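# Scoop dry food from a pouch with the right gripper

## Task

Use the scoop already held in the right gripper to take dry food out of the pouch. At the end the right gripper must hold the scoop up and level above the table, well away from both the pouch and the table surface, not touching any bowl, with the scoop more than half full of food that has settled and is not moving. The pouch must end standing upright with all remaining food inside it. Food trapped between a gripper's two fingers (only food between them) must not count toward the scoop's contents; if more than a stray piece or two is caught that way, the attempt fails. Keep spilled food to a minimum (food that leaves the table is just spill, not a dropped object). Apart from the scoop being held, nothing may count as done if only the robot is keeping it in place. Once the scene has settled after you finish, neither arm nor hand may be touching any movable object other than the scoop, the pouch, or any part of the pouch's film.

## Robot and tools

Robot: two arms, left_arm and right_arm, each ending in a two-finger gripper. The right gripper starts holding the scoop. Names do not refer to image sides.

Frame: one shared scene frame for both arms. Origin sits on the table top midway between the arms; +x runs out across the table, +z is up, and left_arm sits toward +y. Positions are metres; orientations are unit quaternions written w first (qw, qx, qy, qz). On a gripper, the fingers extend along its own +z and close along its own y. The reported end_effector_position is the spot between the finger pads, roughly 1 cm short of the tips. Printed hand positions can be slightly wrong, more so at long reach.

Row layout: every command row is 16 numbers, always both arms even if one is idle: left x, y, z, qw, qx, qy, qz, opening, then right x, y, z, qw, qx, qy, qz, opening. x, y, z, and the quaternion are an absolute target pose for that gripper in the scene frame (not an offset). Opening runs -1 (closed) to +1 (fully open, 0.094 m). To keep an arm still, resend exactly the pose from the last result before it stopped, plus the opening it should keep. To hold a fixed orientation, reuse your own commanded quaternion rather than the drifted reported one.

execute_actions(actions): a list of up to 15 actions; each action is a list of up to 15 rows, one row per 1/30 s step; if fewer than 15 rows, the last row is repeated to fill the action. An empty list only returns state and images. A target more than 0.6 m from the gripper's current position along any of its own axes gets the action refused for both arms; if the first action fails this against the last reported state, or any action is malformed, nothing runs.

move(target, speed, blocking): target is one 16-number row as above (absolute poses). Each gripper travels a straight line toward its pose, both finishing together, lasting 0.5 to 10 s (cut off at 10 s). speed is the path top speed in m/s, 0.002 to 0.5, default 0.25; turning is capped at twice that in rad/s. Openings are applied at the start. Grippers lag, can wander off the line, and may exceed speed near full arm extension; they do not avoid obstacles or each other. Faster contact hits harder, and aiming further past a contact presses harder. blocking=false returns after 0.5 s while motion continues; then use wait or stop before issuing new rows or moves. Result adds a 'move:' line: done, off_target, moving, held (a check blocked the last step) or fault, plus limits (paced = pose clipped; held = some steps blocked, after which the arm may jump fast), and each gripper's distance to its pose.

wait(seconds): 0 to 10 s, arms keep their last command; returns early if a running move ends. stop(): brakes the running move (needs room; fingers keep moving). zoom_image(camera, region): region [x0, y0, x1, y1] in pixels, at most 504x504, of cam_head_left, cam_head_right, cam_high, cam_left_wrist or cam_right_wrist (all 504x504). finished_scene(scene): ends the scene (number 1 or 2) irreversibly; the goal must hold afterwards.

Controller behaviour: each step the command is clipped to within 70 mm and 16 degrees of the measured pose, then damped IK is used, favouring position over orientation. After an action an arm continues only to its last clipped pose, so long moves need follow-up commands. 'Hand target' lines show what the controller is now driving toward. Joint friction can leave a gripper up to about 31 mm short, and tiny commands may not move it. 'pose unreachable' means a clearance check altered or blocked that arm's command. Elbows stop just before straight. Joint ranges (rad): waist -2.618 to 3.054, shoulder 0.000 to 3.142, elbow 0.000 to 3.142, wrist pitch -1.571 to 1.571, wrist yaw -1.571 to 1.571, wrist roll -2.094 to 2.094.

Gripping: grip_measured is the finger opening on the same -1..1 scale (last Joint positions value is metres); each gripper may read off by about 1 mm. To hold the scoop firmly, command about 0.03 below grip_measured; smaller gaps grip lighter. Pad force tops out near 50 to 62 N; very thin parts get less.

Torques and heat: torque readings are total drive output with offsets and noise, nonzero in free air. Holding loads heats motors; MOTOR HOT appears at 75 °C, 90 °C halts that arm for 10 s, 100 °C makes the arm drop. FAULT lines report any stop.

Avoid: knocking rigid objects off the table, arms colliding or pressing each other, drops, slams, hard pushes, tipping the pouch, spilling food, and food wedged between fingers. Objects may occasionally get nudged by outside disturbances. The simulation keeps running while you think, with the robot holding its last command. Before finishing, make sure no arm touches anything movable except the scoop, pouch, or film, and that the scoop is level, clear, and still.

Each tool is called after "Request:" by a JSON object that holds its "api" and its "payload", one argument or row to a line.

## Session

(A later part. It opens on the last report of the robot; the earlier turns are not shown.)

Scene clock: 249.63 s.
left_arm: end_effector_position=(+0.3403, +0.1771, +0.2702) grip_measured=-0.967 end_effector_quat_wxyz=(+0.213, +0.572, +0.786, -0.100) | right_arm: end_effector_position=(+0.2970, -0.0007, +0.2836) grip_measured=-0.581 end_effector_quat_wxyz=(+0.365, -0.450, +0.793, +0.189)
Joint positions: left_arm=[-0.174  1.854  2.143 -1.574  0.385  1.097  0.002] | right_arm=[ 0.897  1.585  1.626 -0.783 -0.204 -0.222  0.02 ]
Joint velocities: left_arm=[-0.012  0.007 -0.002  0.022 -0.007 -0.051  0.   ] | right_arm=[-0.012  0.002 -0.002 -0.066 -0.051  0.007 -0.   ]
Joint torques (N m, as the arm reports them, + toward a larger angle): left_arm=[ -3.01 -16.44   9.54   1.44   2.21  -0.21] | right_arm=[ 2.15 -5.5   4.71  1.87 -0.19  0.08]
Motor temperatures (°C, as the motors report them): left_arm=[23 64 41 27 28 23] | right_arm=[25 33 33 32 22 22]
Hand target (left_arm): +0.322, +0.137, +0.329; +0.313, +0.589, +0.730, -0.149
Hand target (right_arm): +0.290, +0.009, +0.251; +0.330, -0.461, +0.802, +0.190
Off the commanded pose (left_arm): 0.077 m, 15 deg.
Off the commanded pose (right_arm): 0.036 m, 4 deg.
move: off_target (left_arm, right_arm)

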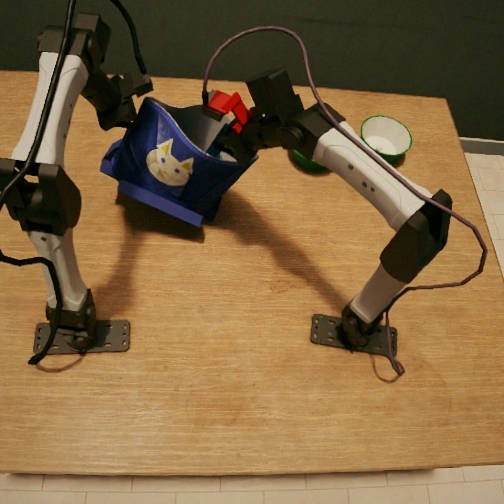

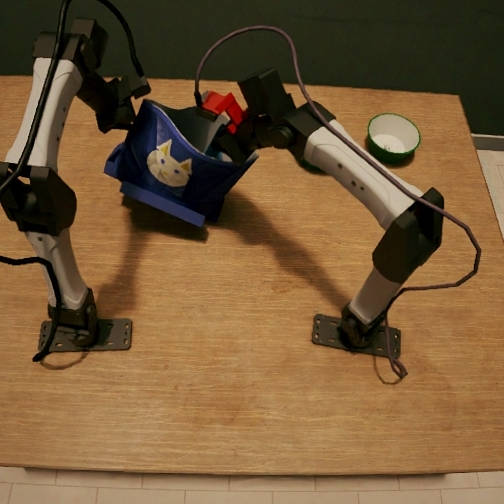

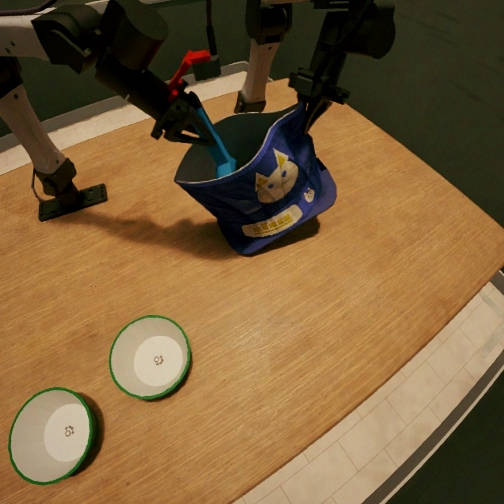

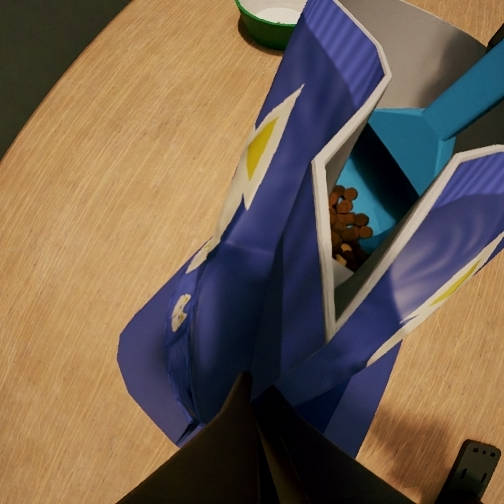

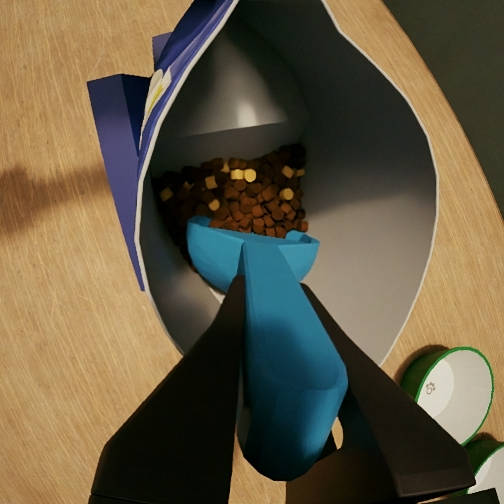

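Request:
{"api": "move", "payload": {
  "target": [0.31,0.03,0.32,0.25,0.57,0.77,-0.15,-1,0.26,-0.1,0.22,0.527,-0.397,0.687,0.304,-0.8],
  "speed": 0.04
}}

Request:
{"api": "move", "payload": {
  "target": [0.3,-0.02,0.3,0.2,0.57,0.78,-0.13,-1,0.245,-0.14,0.17,0.64,-0.338,0.585,0.369,-0.8],
  "speed": 0.04
}}

Scene clock: 263.40 s.
left_arm: end_effector_position=(+0.3367, +0.0843, +0.3016) grip_measured=-0.967 end_effector_quat_wxyz=(+0.230, +0.549, +0.802, -0.040) | right_arm: end_effector_position=(+0.2719, -0.1009, +0.2532) grip_measured=-0.581 end_effector_quat_wxyz=(+0.574, -0.394, +0.660, +0.283)
Joint positions: left_arm=[-0.5    1.934  2.386 -1.575  0.153  0.734  0.002] | right_arm=[ 0.557  1.047  0.642  0.182 -0.602 -0.208  0.02 ]
Joint velocities: left_arm=[ 0.027  0.002  0.012 -0.022 -0.007 -0.081 -0.002] | right_arm=[ 0.007  0.017 -0.042  0.037 -0.007  0.022  0.   ]
Joint torques (N m, as the arm reports them, + toward a larger angle): left_arm=[ -3.92 -10.52   8.84   1.41   2.15  -0.41] | right_arm=[ 0.59 -2.9   5.74  1.42 -0.46  0.03]
Motor temperatures (°C, as the motors report them): left_arm=[24 63 42 27 29 23] | right_arm=[25 32 32 33 22 22]
Hand target (left_arm): +0.308, +0.037, +0.322; +0.256, +0.569, +0.768, -0.144
Hand target (right_arm): +0.260, -0.099, +0.221; +0.529, -0.399, +0.686, +0.302
Off the commanded pose (left_arm): 0.063 m, 14 deg.
Off the commanded pose (right_arm): 0.035 m, 7 deg.
joint sent to its limit (left arm) — the command would take joint 4 (wrist pitch) past its lower limit, so that joint was sent only as far as its limit.
move: off_target (left_arm, right_arm)

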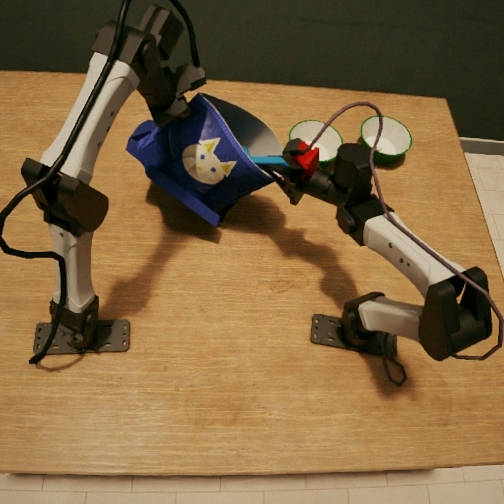

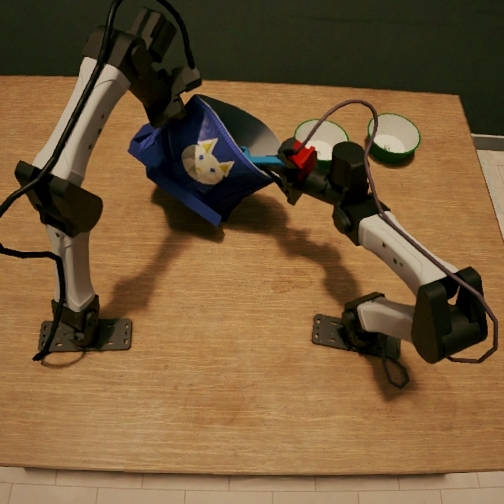

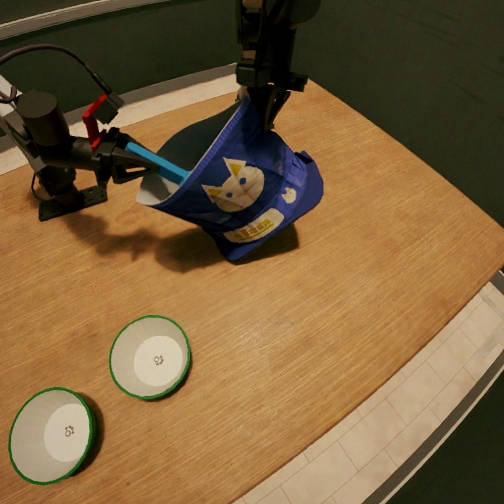

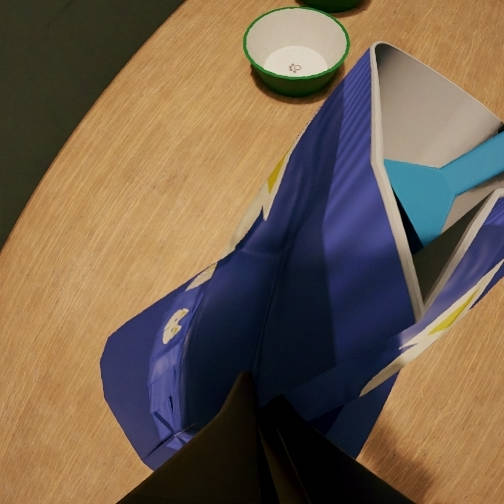

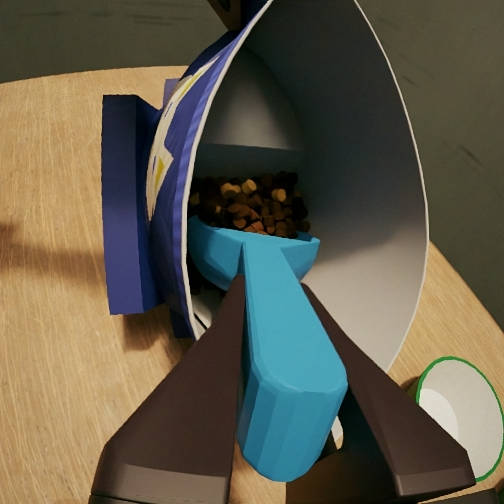

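Scene clock: 267.37 s.
left_arm: end_effector_position=(+0.3273, +0.0342, +0.3123) grip_measured=-0.967 end_effector_quat_wxyz=(+0.252, +0.545, +0.800, -0.016) | right_arm: end_effector_position=(+0.2569, -0.1471, +0.2027) grip_measured=-0.581 end_effector_quat_wxyz=(+0.687, -0.328, +0.553, +0.339)
Joint positions: left_arm=[-0.662  1.995  2.509 -1.574  0.034  0.593  0.002] | right_arm=[ 0.351  1.45   0.141  1.56  -0.803  0.105  0.02 ]
Joint velocities: left_arm=[ 0.007  0.002  0.012 -0.022  0.022 -0.051 -0.   ] | right_arm=[-0.007 -0.002 -0.007 -0.022 -0.007  0.022  0.   ]
Joint torques (N m, as the arm reports them, + toward a larger angle): left_arm=[-3.8  -7.61  6.68  1.51  2.07 -0.47] | right_arm=[ 0.53  1.32  2.11  1.53 -0.62 -0.06]
Motor temperatures (°C, as the motors report them): left_arm=[24 61 42 27 29 23] | right_arm=[25 32 32 33 22 22]
Hand target (left_arm): +0.299, -0.014, +0.303; +0.231, +0.567, +0.781, -0.123
Hand target (right_arm): +0.246, -0.141, +0.169; +0.639, -0.339, +0.585, +0.367
Off the commanded pose (left_arm): 0.062 m, 15 deg.
Off the commanded pose (right_arm): 0.035 m, 7 deg.
joint sent to its limit (left arm) — the command would take joint 4 (wrist pitch) past its lower limit, so that joint was sent only as far as its limit.
move: off_target (left_arm, right_arm)

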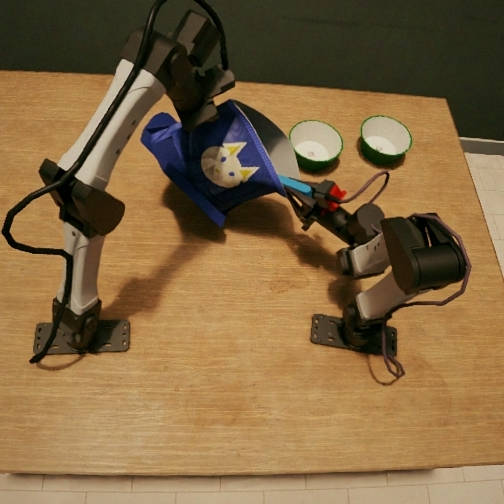

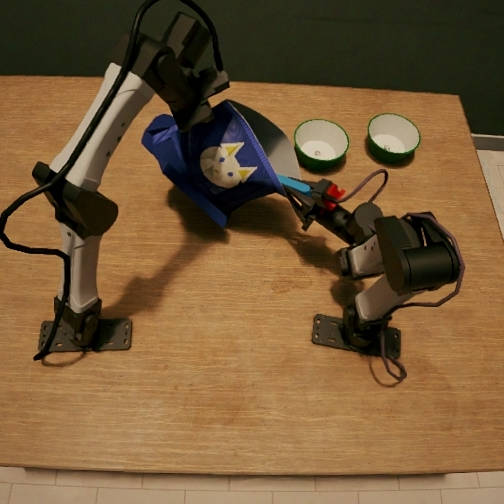

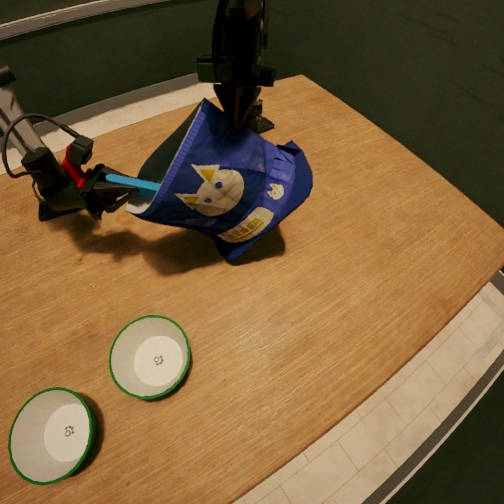

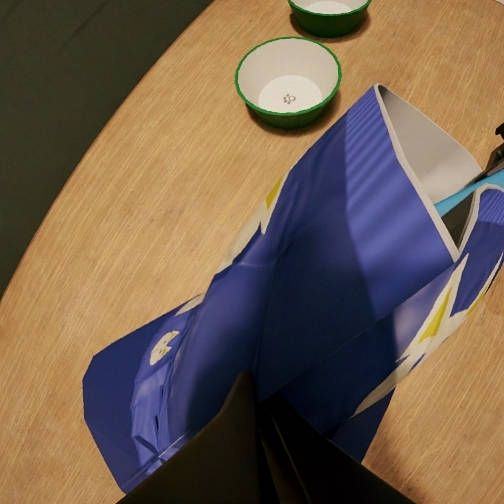

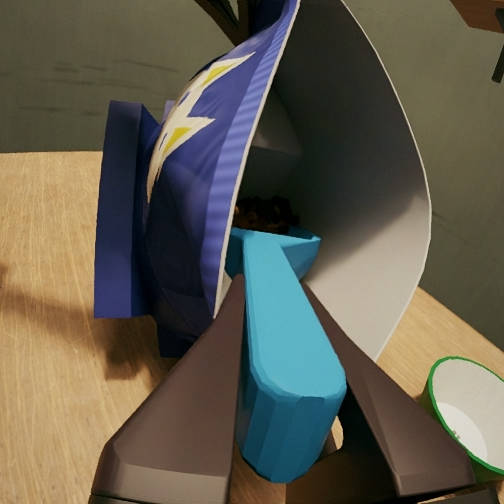

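Lift scoop nose-up while pouch returns.

Request:
{"api": "move", "payload": {
  "target": [0.33,0.06,0.32,0.25,0.55,0.79,-0.08,-1,0.255,-0.15,0.25,0.72,-0.28,0.48,0.41,-0.8],
  "speed": 0.04
}}

Request:
{"api": "move", "payload": {
  "target": [0.34,0.16,0.31,0.25,0.57,0.77,-0.13,-1,0.25,-0.16,0.31,0.72,-0.28,0.48,0.41,-0.8],
  "speed": 0.04
}}

Request:
{"api": "zoom_image", "payload": {
  "camera": "cam_high",
  "region": [0,40,300,280]
}}

Scene clock: 277.40 s.
left_arm: end_effector_position=(+0.3475, +0.0744, +0.3032) grip_measured=-0.967 end_effector_quat_wxyz=(+0.240, +0.546, +0.802, -0.029) | right_arm: end_effector_position=(+0.2554, -0.1501, +0.2421) grip_measured=-0.581 end_effector_quat_wxyz=(+0.696, -0.286, +0.534, +0.385)
Joint positions: left_arm=[-0.523  1.986  2.463 -1.574  0.122  0.711  0.002] | right_arm=[ 0.348  1.356  0.182  1.56  -0.788  0.294  0.02 ]
Joint velocities: left_arm=[-0.012 -0.002  0.012  0.037  0.007 -0.007  0.   ] | right_arm=[-0.007 -0.012 -0.002  0.007 -0.007 -0.051 -0.001]
Joint torques (N m, as the arm reports them, + toward a larger angle): left_arm=[ -1.   -13.67   5.67   1.47   1.05  -0.22] | right_arm=[ 0.08 -5.33  7.29  1.55  0.15  0.08]
Motor temperatures (°C, as the motors report them): left_arm=[24 57 41 28 29 23] | right_arm=[25 31 32 33 23 22]
Hand target (left_arm): +0.330, +0.060, +0.320; +0.260, +0.550, +0.790, -0.077
Hand target (right_arm): +0.254, -0.150, +0.251; +0.702, -0.288, +0.525, +0.386
Off the commanded pose (left_arm): 0.028 m, 6 deg.
Off the commanded pose (right_arm): 0.008 m, 7 deg.
joint sent to its limit (left arm) — the command would take joint 4 (wrist pitch) past its lower limit, so that joint was sent only as far as its limit.
joint sent to its limit (right arm) — the command would take joint 4 (wrist pitch) past its upper limit, so that joint was sent only as far as its limit.
move: off_target (left_arm, right_arm)

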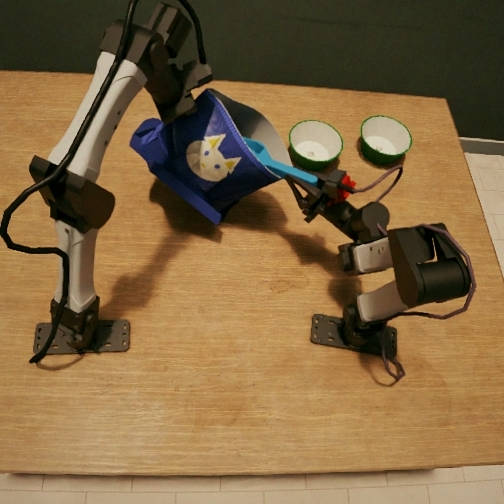

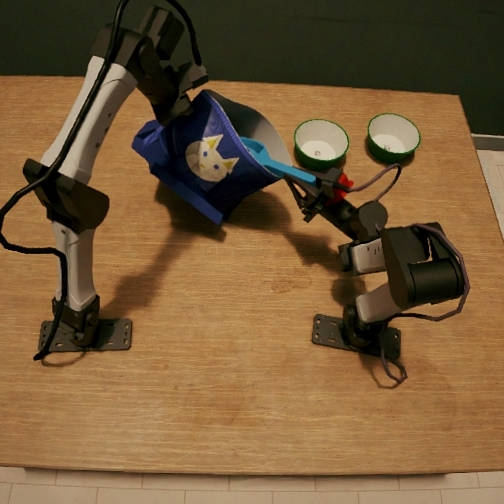

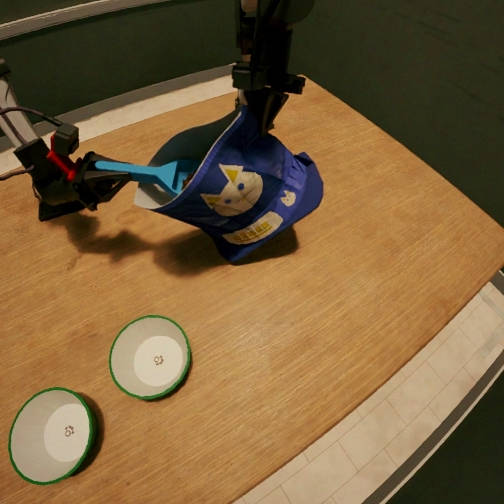

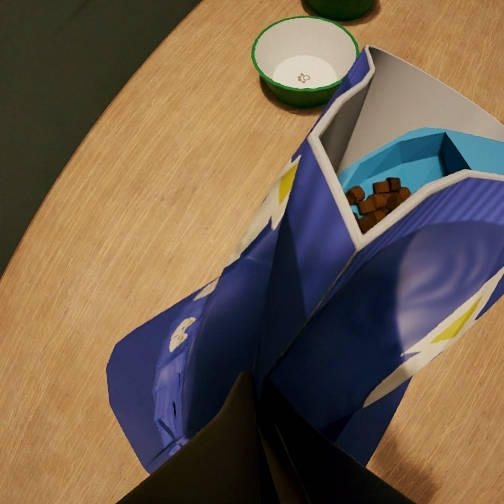

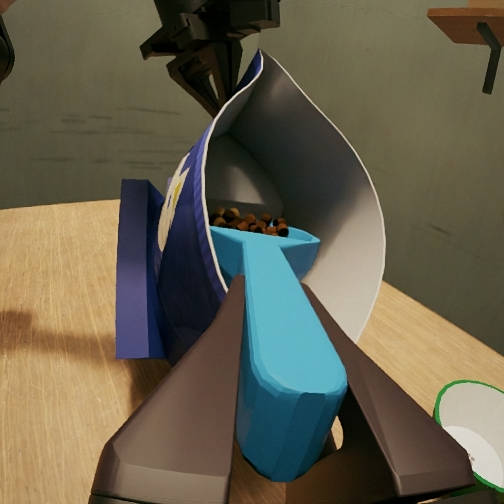

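Scene clock: 280.40 s.
left_arm: end_effector_position=(+0.3504, +0.1583, +0.2620) grip_measured=-0.967 end_effector_quat_wxyz=(+0.206, +0.568, +0.787, -0.123) | right_arm: end_effector_position=(+0.2501, -0.1573, +0.3005) grip_measured=-0.581 end_effector_quat_wxyz=(+0.714, -0.279, +0.491, +0.414)
Joint positions: left_arm=[-0.21   1.921  2.194 -1.575  0.409  1.054  0.002] | right_arm=[ 0.31   1.22   0.28   1.502 -0.826  0.442  0.02 ]
Joint velocities: left_arm=[ 0.007 -0.017 -0.012  0.007 -0.037 -0.037 -0.001] | right_arm=[ 0.007  0.022 -0.017 -0.022  0.051 -0.051 -0.001]
Joint torques (N m, as the arm reports them, + toward a larger angle): left_arm=[  1.02 -17.64   8.48   0.93   0.81  -0.11] | right_arm=[-0.77 -4.92  8.64  1.33  0.2   0.07]
Motor temperatures (°C, as the motors report them): left_arm=[24 58 40 28 29 23] | right_arm=[25 31 32 33 22 22]
Hand target (left_arm): +0.337, +0.159, +0.307; +0.270, +0.567, +0.769, -0.119
Hand target (right_arm): +0.249, -0.160, +0.310; +0.722, -0.281, +0.482, +0.410
Off the commanded pose (left_arm): 0.049 m, 5 deg.
Off the commanded pose (right_arm): 0.010 m, 2 deg.
joint sent to its limit (left arm) — the command would take joint 4 (wrist pitch) past its lower limit, so that joint was sent only as far as its limit.
move: off_target (left_arm)

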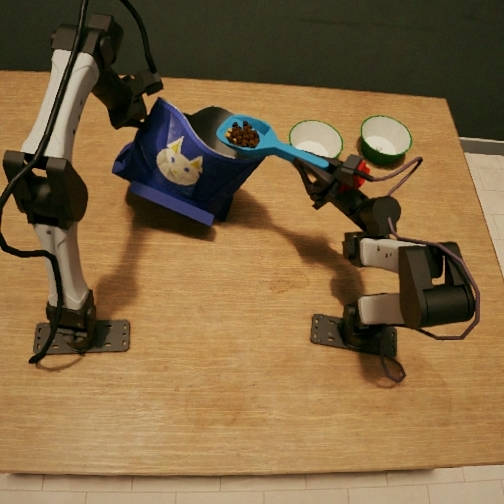

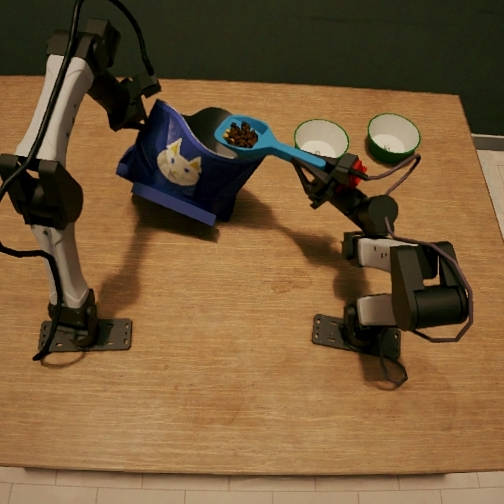

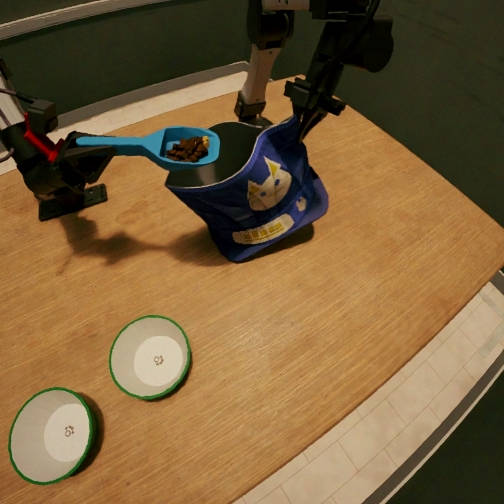

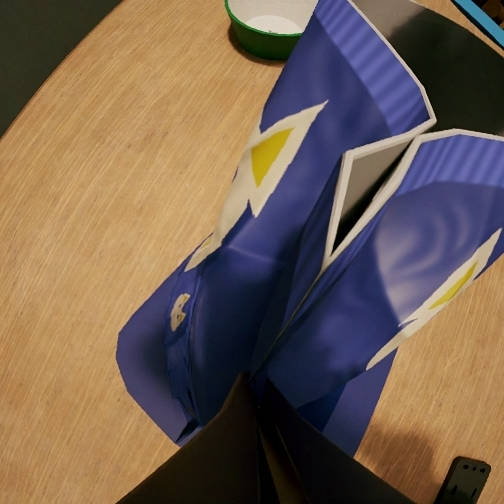

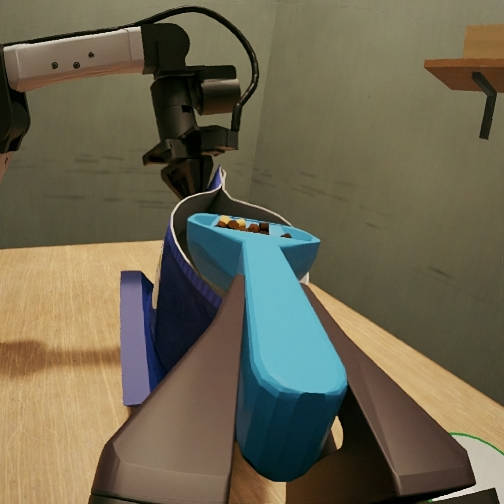

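Region (0, 40, 300, 280) of cam_high's 504x504 image, scaled by 1.680, with more detail than that image has; it fills the top 403 rows of this view, and the rest is white.

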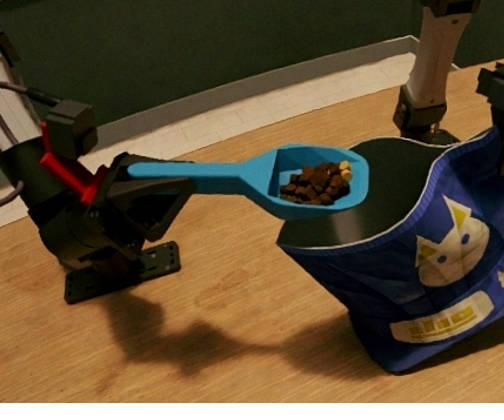

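Request:
{"api": "move", "payload": {
  "target": [0.36,0.26,0.31,0.3,0.57,0.75,-0.13,-1,0.28,-0.02,0.33,0.56,-0.383,0.663,0.32,-0.8],
  "speed": 0.08
}}

Request:
{"api": "move", "payload": {
  "target": [0.355,0.23,0.33,0.32,0.58,0.73,-0.15,-1,0.3,0.045,0.3,0.27,-0.475,0.823,0.155,-0.8],
  "speed": 0.08
}}

Request:
{"api": "move", "payload": {
  "target": [0.345,0.19,0.33,0.32,0.58,0.73,-0.15,-1,0.3,0.05,0.245,0.3,-0.47,0.81,0.17,-0.8],
  "speed": 0.03
}}

Scene clock: 290.57 s.
left_arm: end_effector_position=(+0.3671, +0.2684, +0.2555) grip_measured=-0.967 end_effector_quat_wxyz=(+0.257, +0.560, +0.780, -0.111) | right_arm: end_effector_position=(+0.2788, -0.0272, +0.3427) grip_measured=-0.581 end_effector_quat_wxyz=(+0.576, -0.372, +0.651, +0.326)
Joint positions: left_arm=[ 0.121  1.928  2.147 -1.575  0.529  1.377  0.002] | right_arm=[ 0.795  1.212  1.024  0.052 -0.412 -0.059  0.02 ]
Joint velocities: left_arm=[-0.002  0.027 -0.027 -0.007  0.066  0.037 -0.001] | right_arm=[-0.002  0.012 -0.002 -0.022  0.095 -0.081  0.   ]
Joint torques (N m, as the arm reports them, + toward a larger angle): left_arm=[  0.95 -17.96   9.05   0.8    1.4   -0.07] | right_arm=[ 1.08 -3.51 10.47  1.75 -0.08 -0.01]
Motor temperatures (°C, as the motors report them): left_arm=[24 64 41 27 28 23] | right_arm=[25 31 33 33 22 22]
Hand target (left_arm): +0.356, +0.259, +0.307; +0.330, +0.562, +0.752, -0.099
Hand target (right_arm): +0.278, -0.021, +0.333; +0.560, -0.380, +0.660, +0.326
Off the commanded pose (left_arm): 0.056 m, 6 deg.
Off the commanded pose (right_arm): 0.015 m, 3 deg.
joint sent to its limit (left arm) — the command would take joint 4 (wrist pitch) past its lower limit, so that joint was sent only as far as its limit.
move: off_target (left_arm, right_arm)

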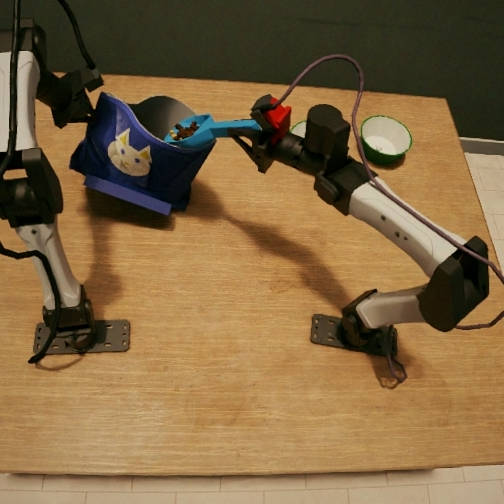

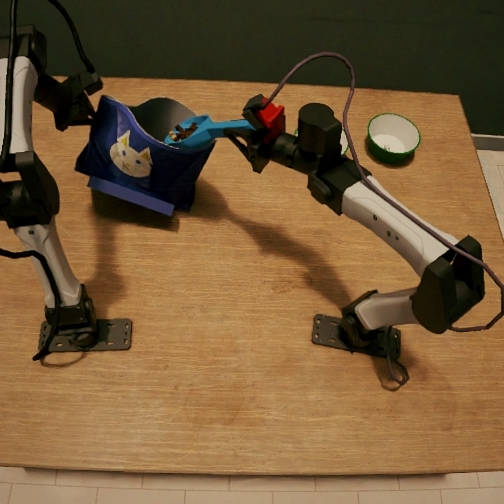

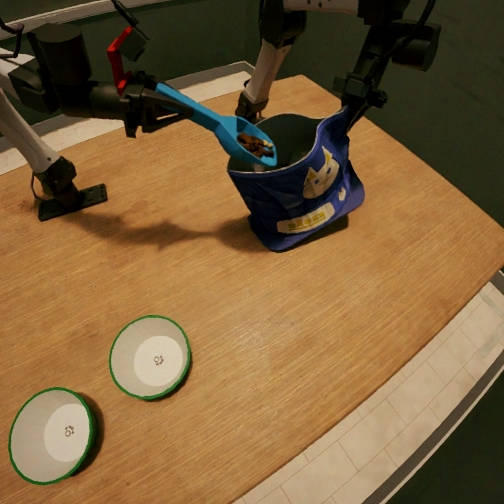

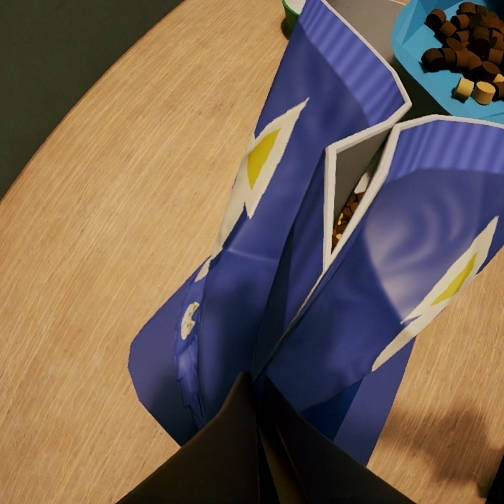

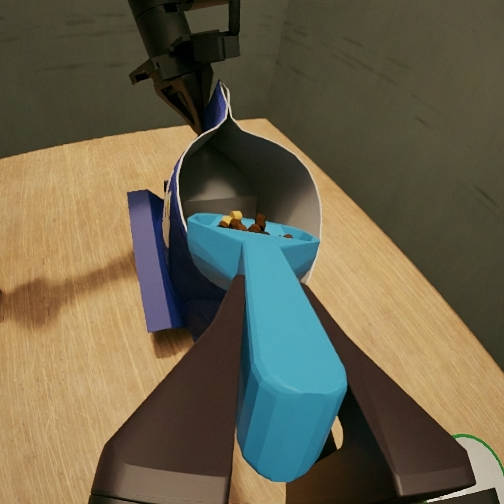

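Scene clock: 296.03 s.
left_arm: end_effector_position=(+0.3609, +0.2534, +0.2673) grip_measured=-0.967 end_effector_quat_wxyz=(+0.270, +0.564, +0.772, -0.118) | right_arm: end_effector_position=(+0.3133, +0.0432, +0.3165) grip_measured=-0.581 end_effector_quat_wxyz=(+0.308, -0.458, +0.817, +0.165)
Joint positions: left_arm=[ 0.094  1.894  2.138 -1.575  0.554  1.356  0.002] | right_arm=[ 0.965  1.987  2.374 -1.256 -0.139 -0.182  0.02 ]
Joint velocities: left_arm=[ 0.012 -0.027  0.002  0.007  0.022 -0.022  0.   ] | right_arm=[ 0.012  0.002  0.022 -0.081  0.007  0.022 -0.   ]
Joint torques (N m, as the arm reports them, + toward a larger angle): left_arm=[ -0.89 -17.1   10.79   0.82   1.67  -0.21] | right_arm=[ 1.4  -9.36  8.57  0.97 -0.26  0.01]
Motor temperatures (°C, as the motors report them): left_arm=[23 65 41 27 28 23] | right_arm=[25 31 34 34 22 22]
Hand target (left_arm): +0.349, +0.231, +0.326; +0.356, +0.570, +0.731, -0.118
Hand target (right_arm): +0.300, +0.043, +0.300; +0.269, -0.471, +0.824, +0.161
Off the commanded pose (left_arm): 0.067 m, 9 deg.
Off the commanded pose (right_arm): 0.021 m, 5 deg.
joint sent to its limit (left arm) — the command would take joint 4 (wrist pitch) past its lower limit, so that joint was sent only as far as its limit.
move: off_target (left_arm, right_arm)

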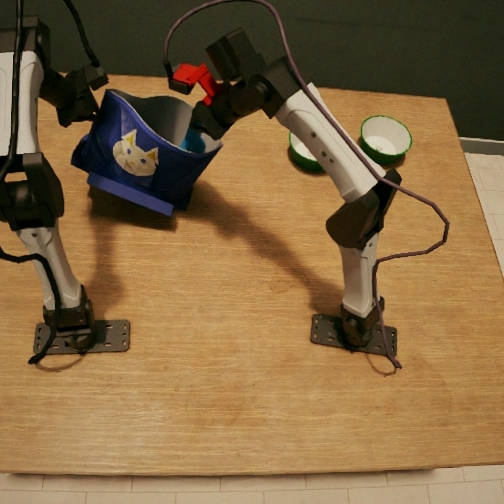

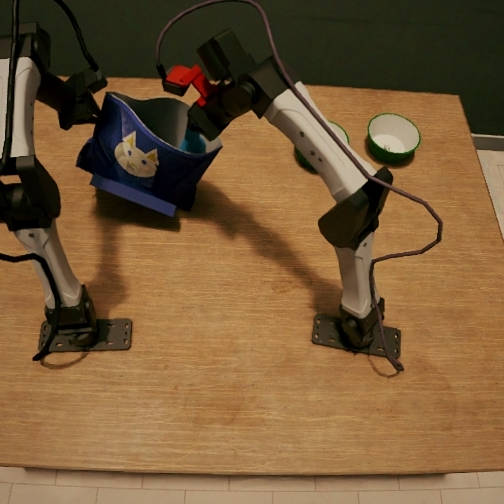

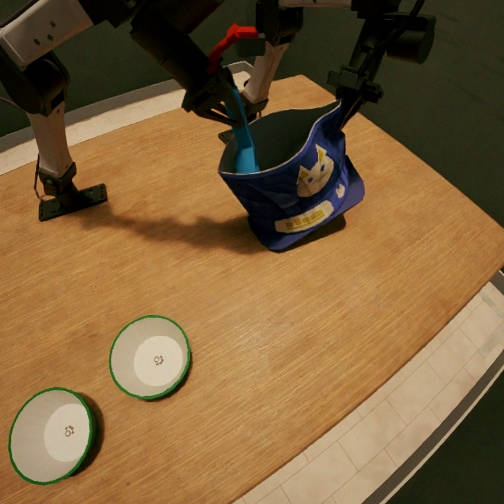

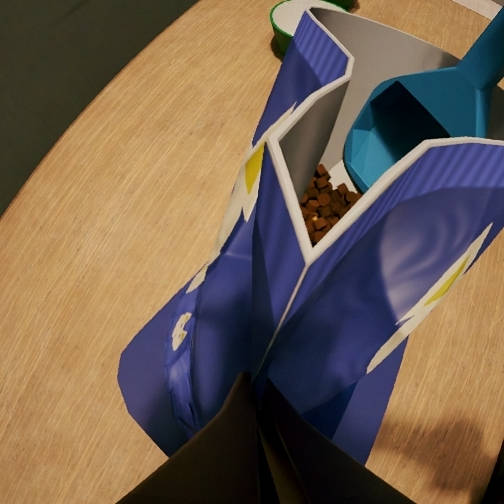

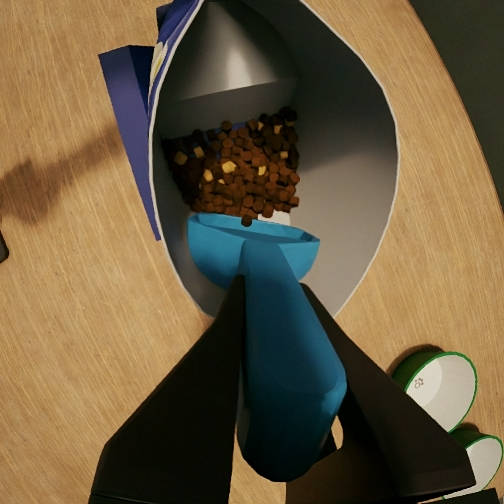

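Scene clock: 299.30 s.
left_arm: end_effector_position=(+0.3528, +0.2318, +0.2744) grip_measured=-0.967 end_effector_quat_wxyz=(+0.251, +0.563, +0.781, -0.101) | right_arm: end_effector_position=(+0.3149, +0.0472, +0.2846) grip_measured=-0.581 end_effector_quat_wxyz=(+0.353, -0.454, +0.799, +0.176)
Joint positions: left_arm=[ 0.011  1.859  2.141 -1.575  0.479  1.259  0.002] | right_arm=[ 0.971  1.797  1.896 -0.868 -0.134 -0.182  0.02 ]
Joint velocities: left_arm=[ 0.012 -0.007  0.007 -0.051  0.007 -0.066 -0.001] | right_arm=[-0.002 -0.002 -0.017 -0.022  0.022 -0.037  0.   ]
Joint torques (N m, as the arm reports them, + toward a larger angle): left_arm=[ -2.38 -15.1   10.5    0.97   2.06  -0.17] | right_arm=[ 1.78 -8.03  4.64  1.36 -0.24  0.02]
Motor temperatures (°C, as the motors report them): left_arm=[23 65 41 27 28 23] | right_arm=[25 32 34 33 22 22]
Hand target (left_arm): +0.339, +0.194, +0.328; +0.337, +0.578, +0.730, -0.135
Hand target (right_arm): +0.301, +0.050, +0.247; +0.301, -0.471, +0.812, +0.170
Off the commanded pose (left_arm): 0.070 m, 12 deg.
Off the commanded pose (right_arm): 0.042 m, 6 deg.
joint sent to its limit (left arm) — the command would take joint 4 (wrist pitch) past its lower limit, so that joint was sent only as far as its limit.
move: off_target (left_arm, right_arm)

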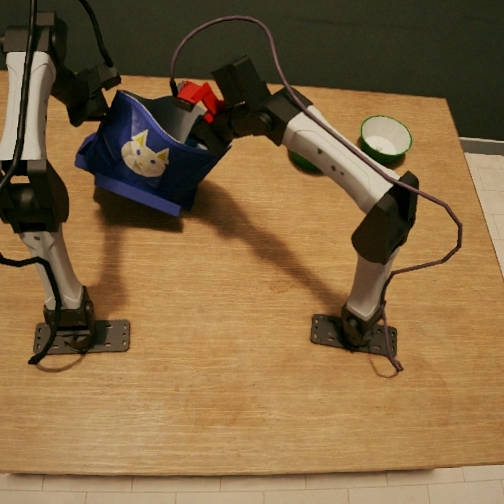

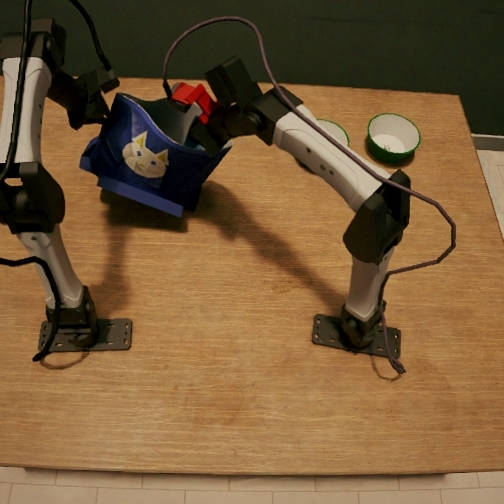

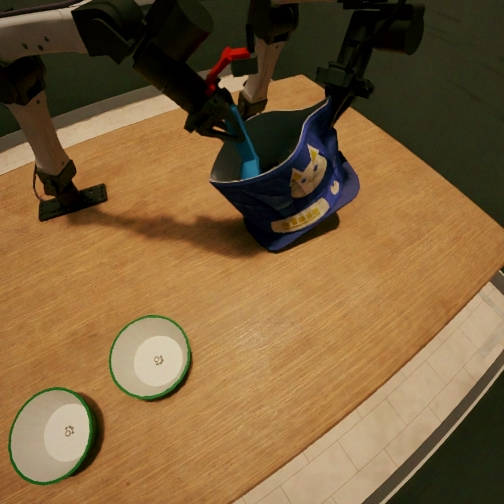

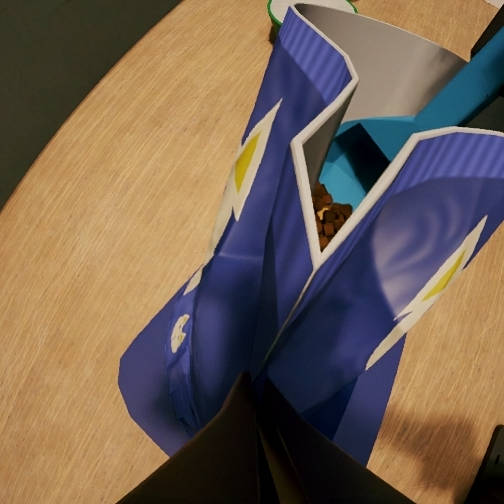

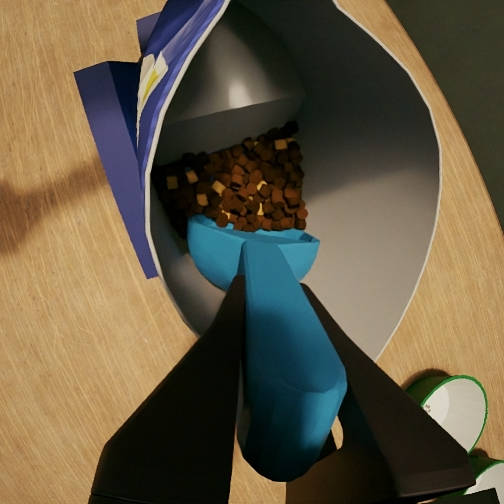

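Request:
{"api": "move", "payload": {
  "target": [0.325,0.09,0.32,0.25,0.57,0.77,-0.15,-1,0.275,-0.04,0.22,0.46,-0.42,0.73,0.27,-0.8],
  "speed": 0.04
}}

Request:
{"api": "move", "payload": {
  "target": [0.315,0.02,0.30,0.2,0.57,0.78,-0.13,-1,0.26,-0.09,0.17,0.62,-0.35,0.6,0.36,-0.8],
  "speed": 0.04
}}

Scene clock: 318.60 s.
left_arm: end_effector_position=(+0.3428, +0.1465, +0.2976) grip_measured=-0.967 end_effector_quat_wxyz=(+0.227, +0.544, +0.807, -0.046) | right_arm: end_effector_position=(+0.2916, -0.0428, +0.2599) grip_measured=-0.581 end_effector_quat_wxyz=(+0.519, -0.403, +0.711, +0.253)
Joint positions: left_arm=[-0.315  1.865  2.276 -1.575  0.236  0.891  0.002] | right_arm=[ 0.768  1.252  0.93  -0.042 -0.355 -0.193  0.02 ]
Joint velocities: left_arm=[-0.007  0.007 -0.012  0.007  0.037 -0.007 -0.   ] | right_arm=[-0.007  0.002  0.007  0.022  0.037  0.007 -0.002]
Joint torques (N m, as the arm reports them, + toward a larger angle): left_arm=[ -4.3  -10.18   8.98   1.3    2.15  -0.28] | right_arm=[ 1.01 -3.93  5.53  1.47 -0.71 -0.01]
Motor temperatures (°C, as the motors report them): left_arm=[24 66 44 27 30 23] | right_arm=[25 34 33 34 22 22]
Hand target (left_arm): +0.322, +0.097, +0.321; +0.268, +0.566, +0.767, -0.139
Hand target (right_arm): +0.275, -0.039, +0.222; +0.463, -0.422, +0.731, +0.269
Off the commanded pose (left_arm): 0.063 m, 13 deg.
Off the commanded pose (right_arm): 0.043 m, 8 deg.
joint sent to its limit (left arm) — the command would take joint 4 (wrist pitch) past its lower limit, so that joint was sent only as far as its limit.
move: off_target (left_arm, right_arm)

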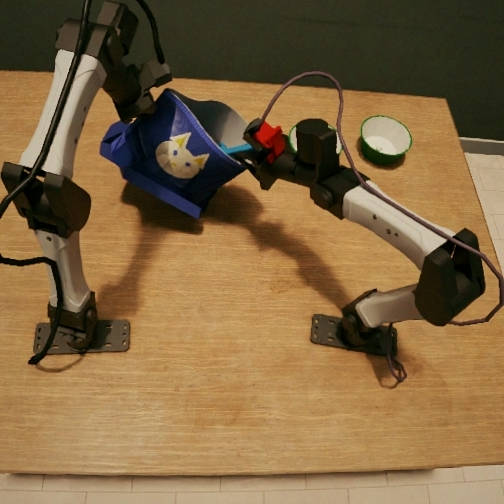

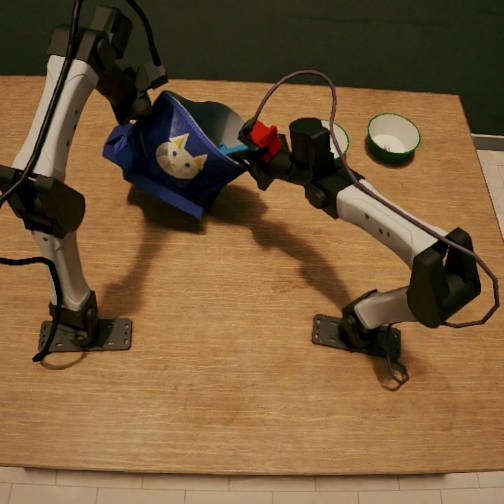

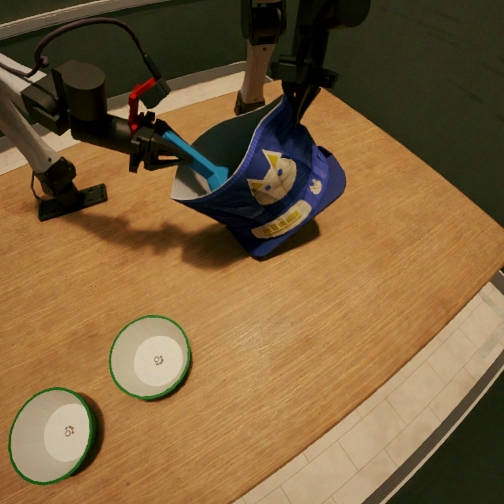

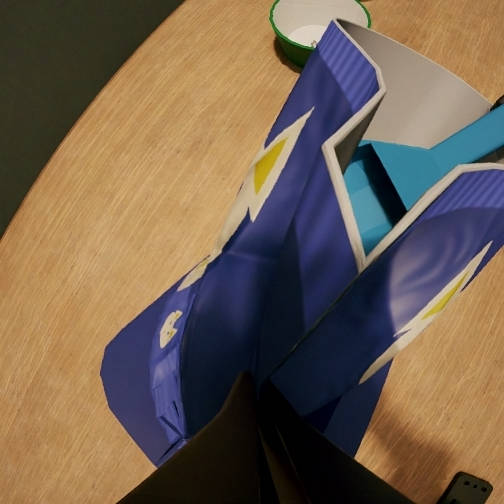

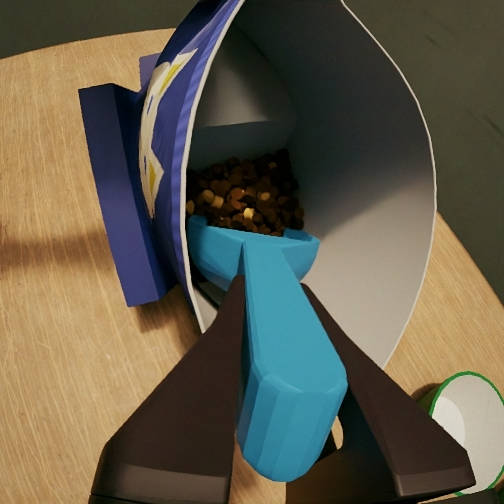

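Scene clock: 323.70 s.
left_arm: end_effector_position=(+0.3351, +0.0744, +0.3139) grip_measured=-0.967 end_effector_quat_wxyz=(+0.248, +0.547, +0.799, -0.015) | right_arm: end_effector_position=(+0.2695, -0.0993, +0.2116) grip_measured=-0.581 end_effector_quat_wxyz=(+0.687, -0.336, +0.554, +0.330)
Joint positions: left_arm=[-0.55   1.938  2.436 -1.575  0.087  0.697  0.002] | right_arm=[ 0.568  1.451  0.255  1.391 -0.592  0.012  0.02 ]
Joint velocities: left_arm=[-0.017 -0.002 -0.002  0.066  0.037 -0.007  0.001] | right_arm=[-0.002  0.012 -0.012  0.095  0.007  0.037  0.001]
Joint torques (N m, as the arm reports them, + toward a larger angle): left_arm=[-3.9  -6.59  6.3   1.47  2.03 -0.5 ] | right_arm=[ 0.82 -1.31  3.84  1.01 -0.67  0.12]
Motor temperatures (°C, as the motors report them): left_arm=[24 63 43 27 30 23] | right_arm=[25 33 33 34 23 22]
Hand target (left_arm): +0.313, +0.026, +0.303; +0.232, +0.566, +0.782, -0.121
Hand target (right_arm): +0.259, -0.091, +0.170; +0.623, -0.351, +0.600, +0.359
Off the commanded pose (left_arm): 0.060 m, 15 deg.
Off the commanded pose (right_arm): 0.044 m, 10 deg.
joint sent to its limit (left arm) — the command would take joint 4 (wrist pitch) past its lower limit, so that joint was sent only as far as its limit.
move: off_target (left_arm, right_arm)

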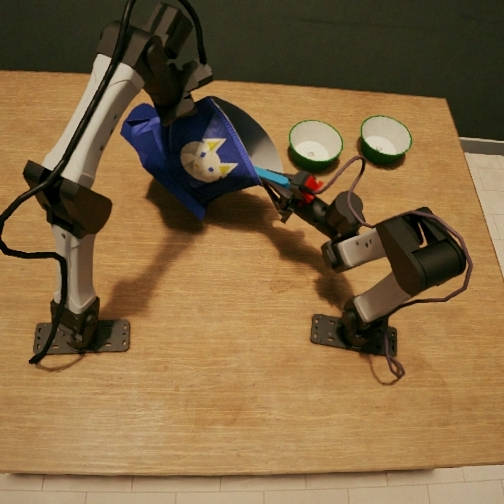

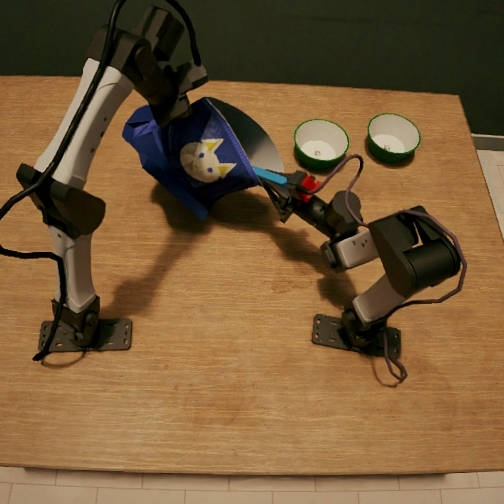

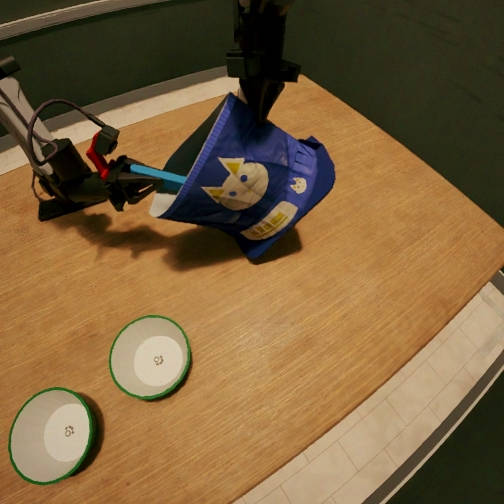

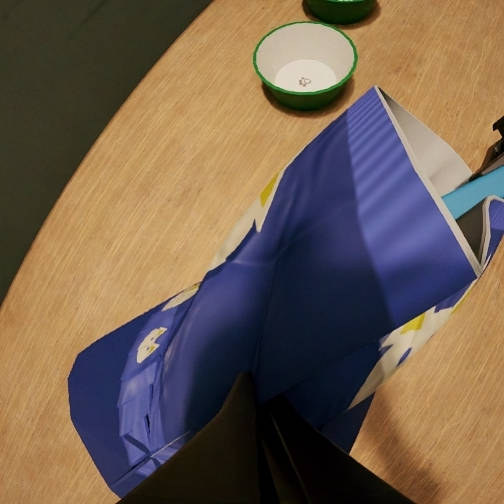

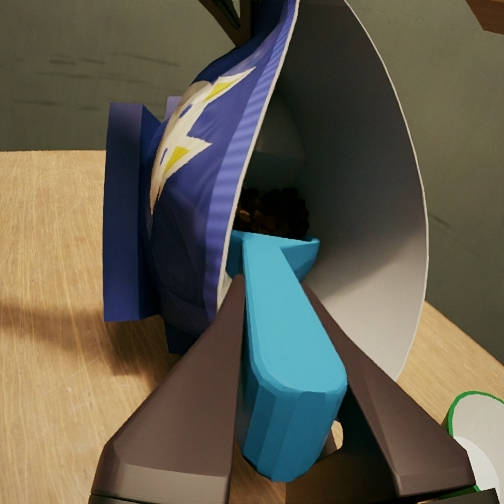

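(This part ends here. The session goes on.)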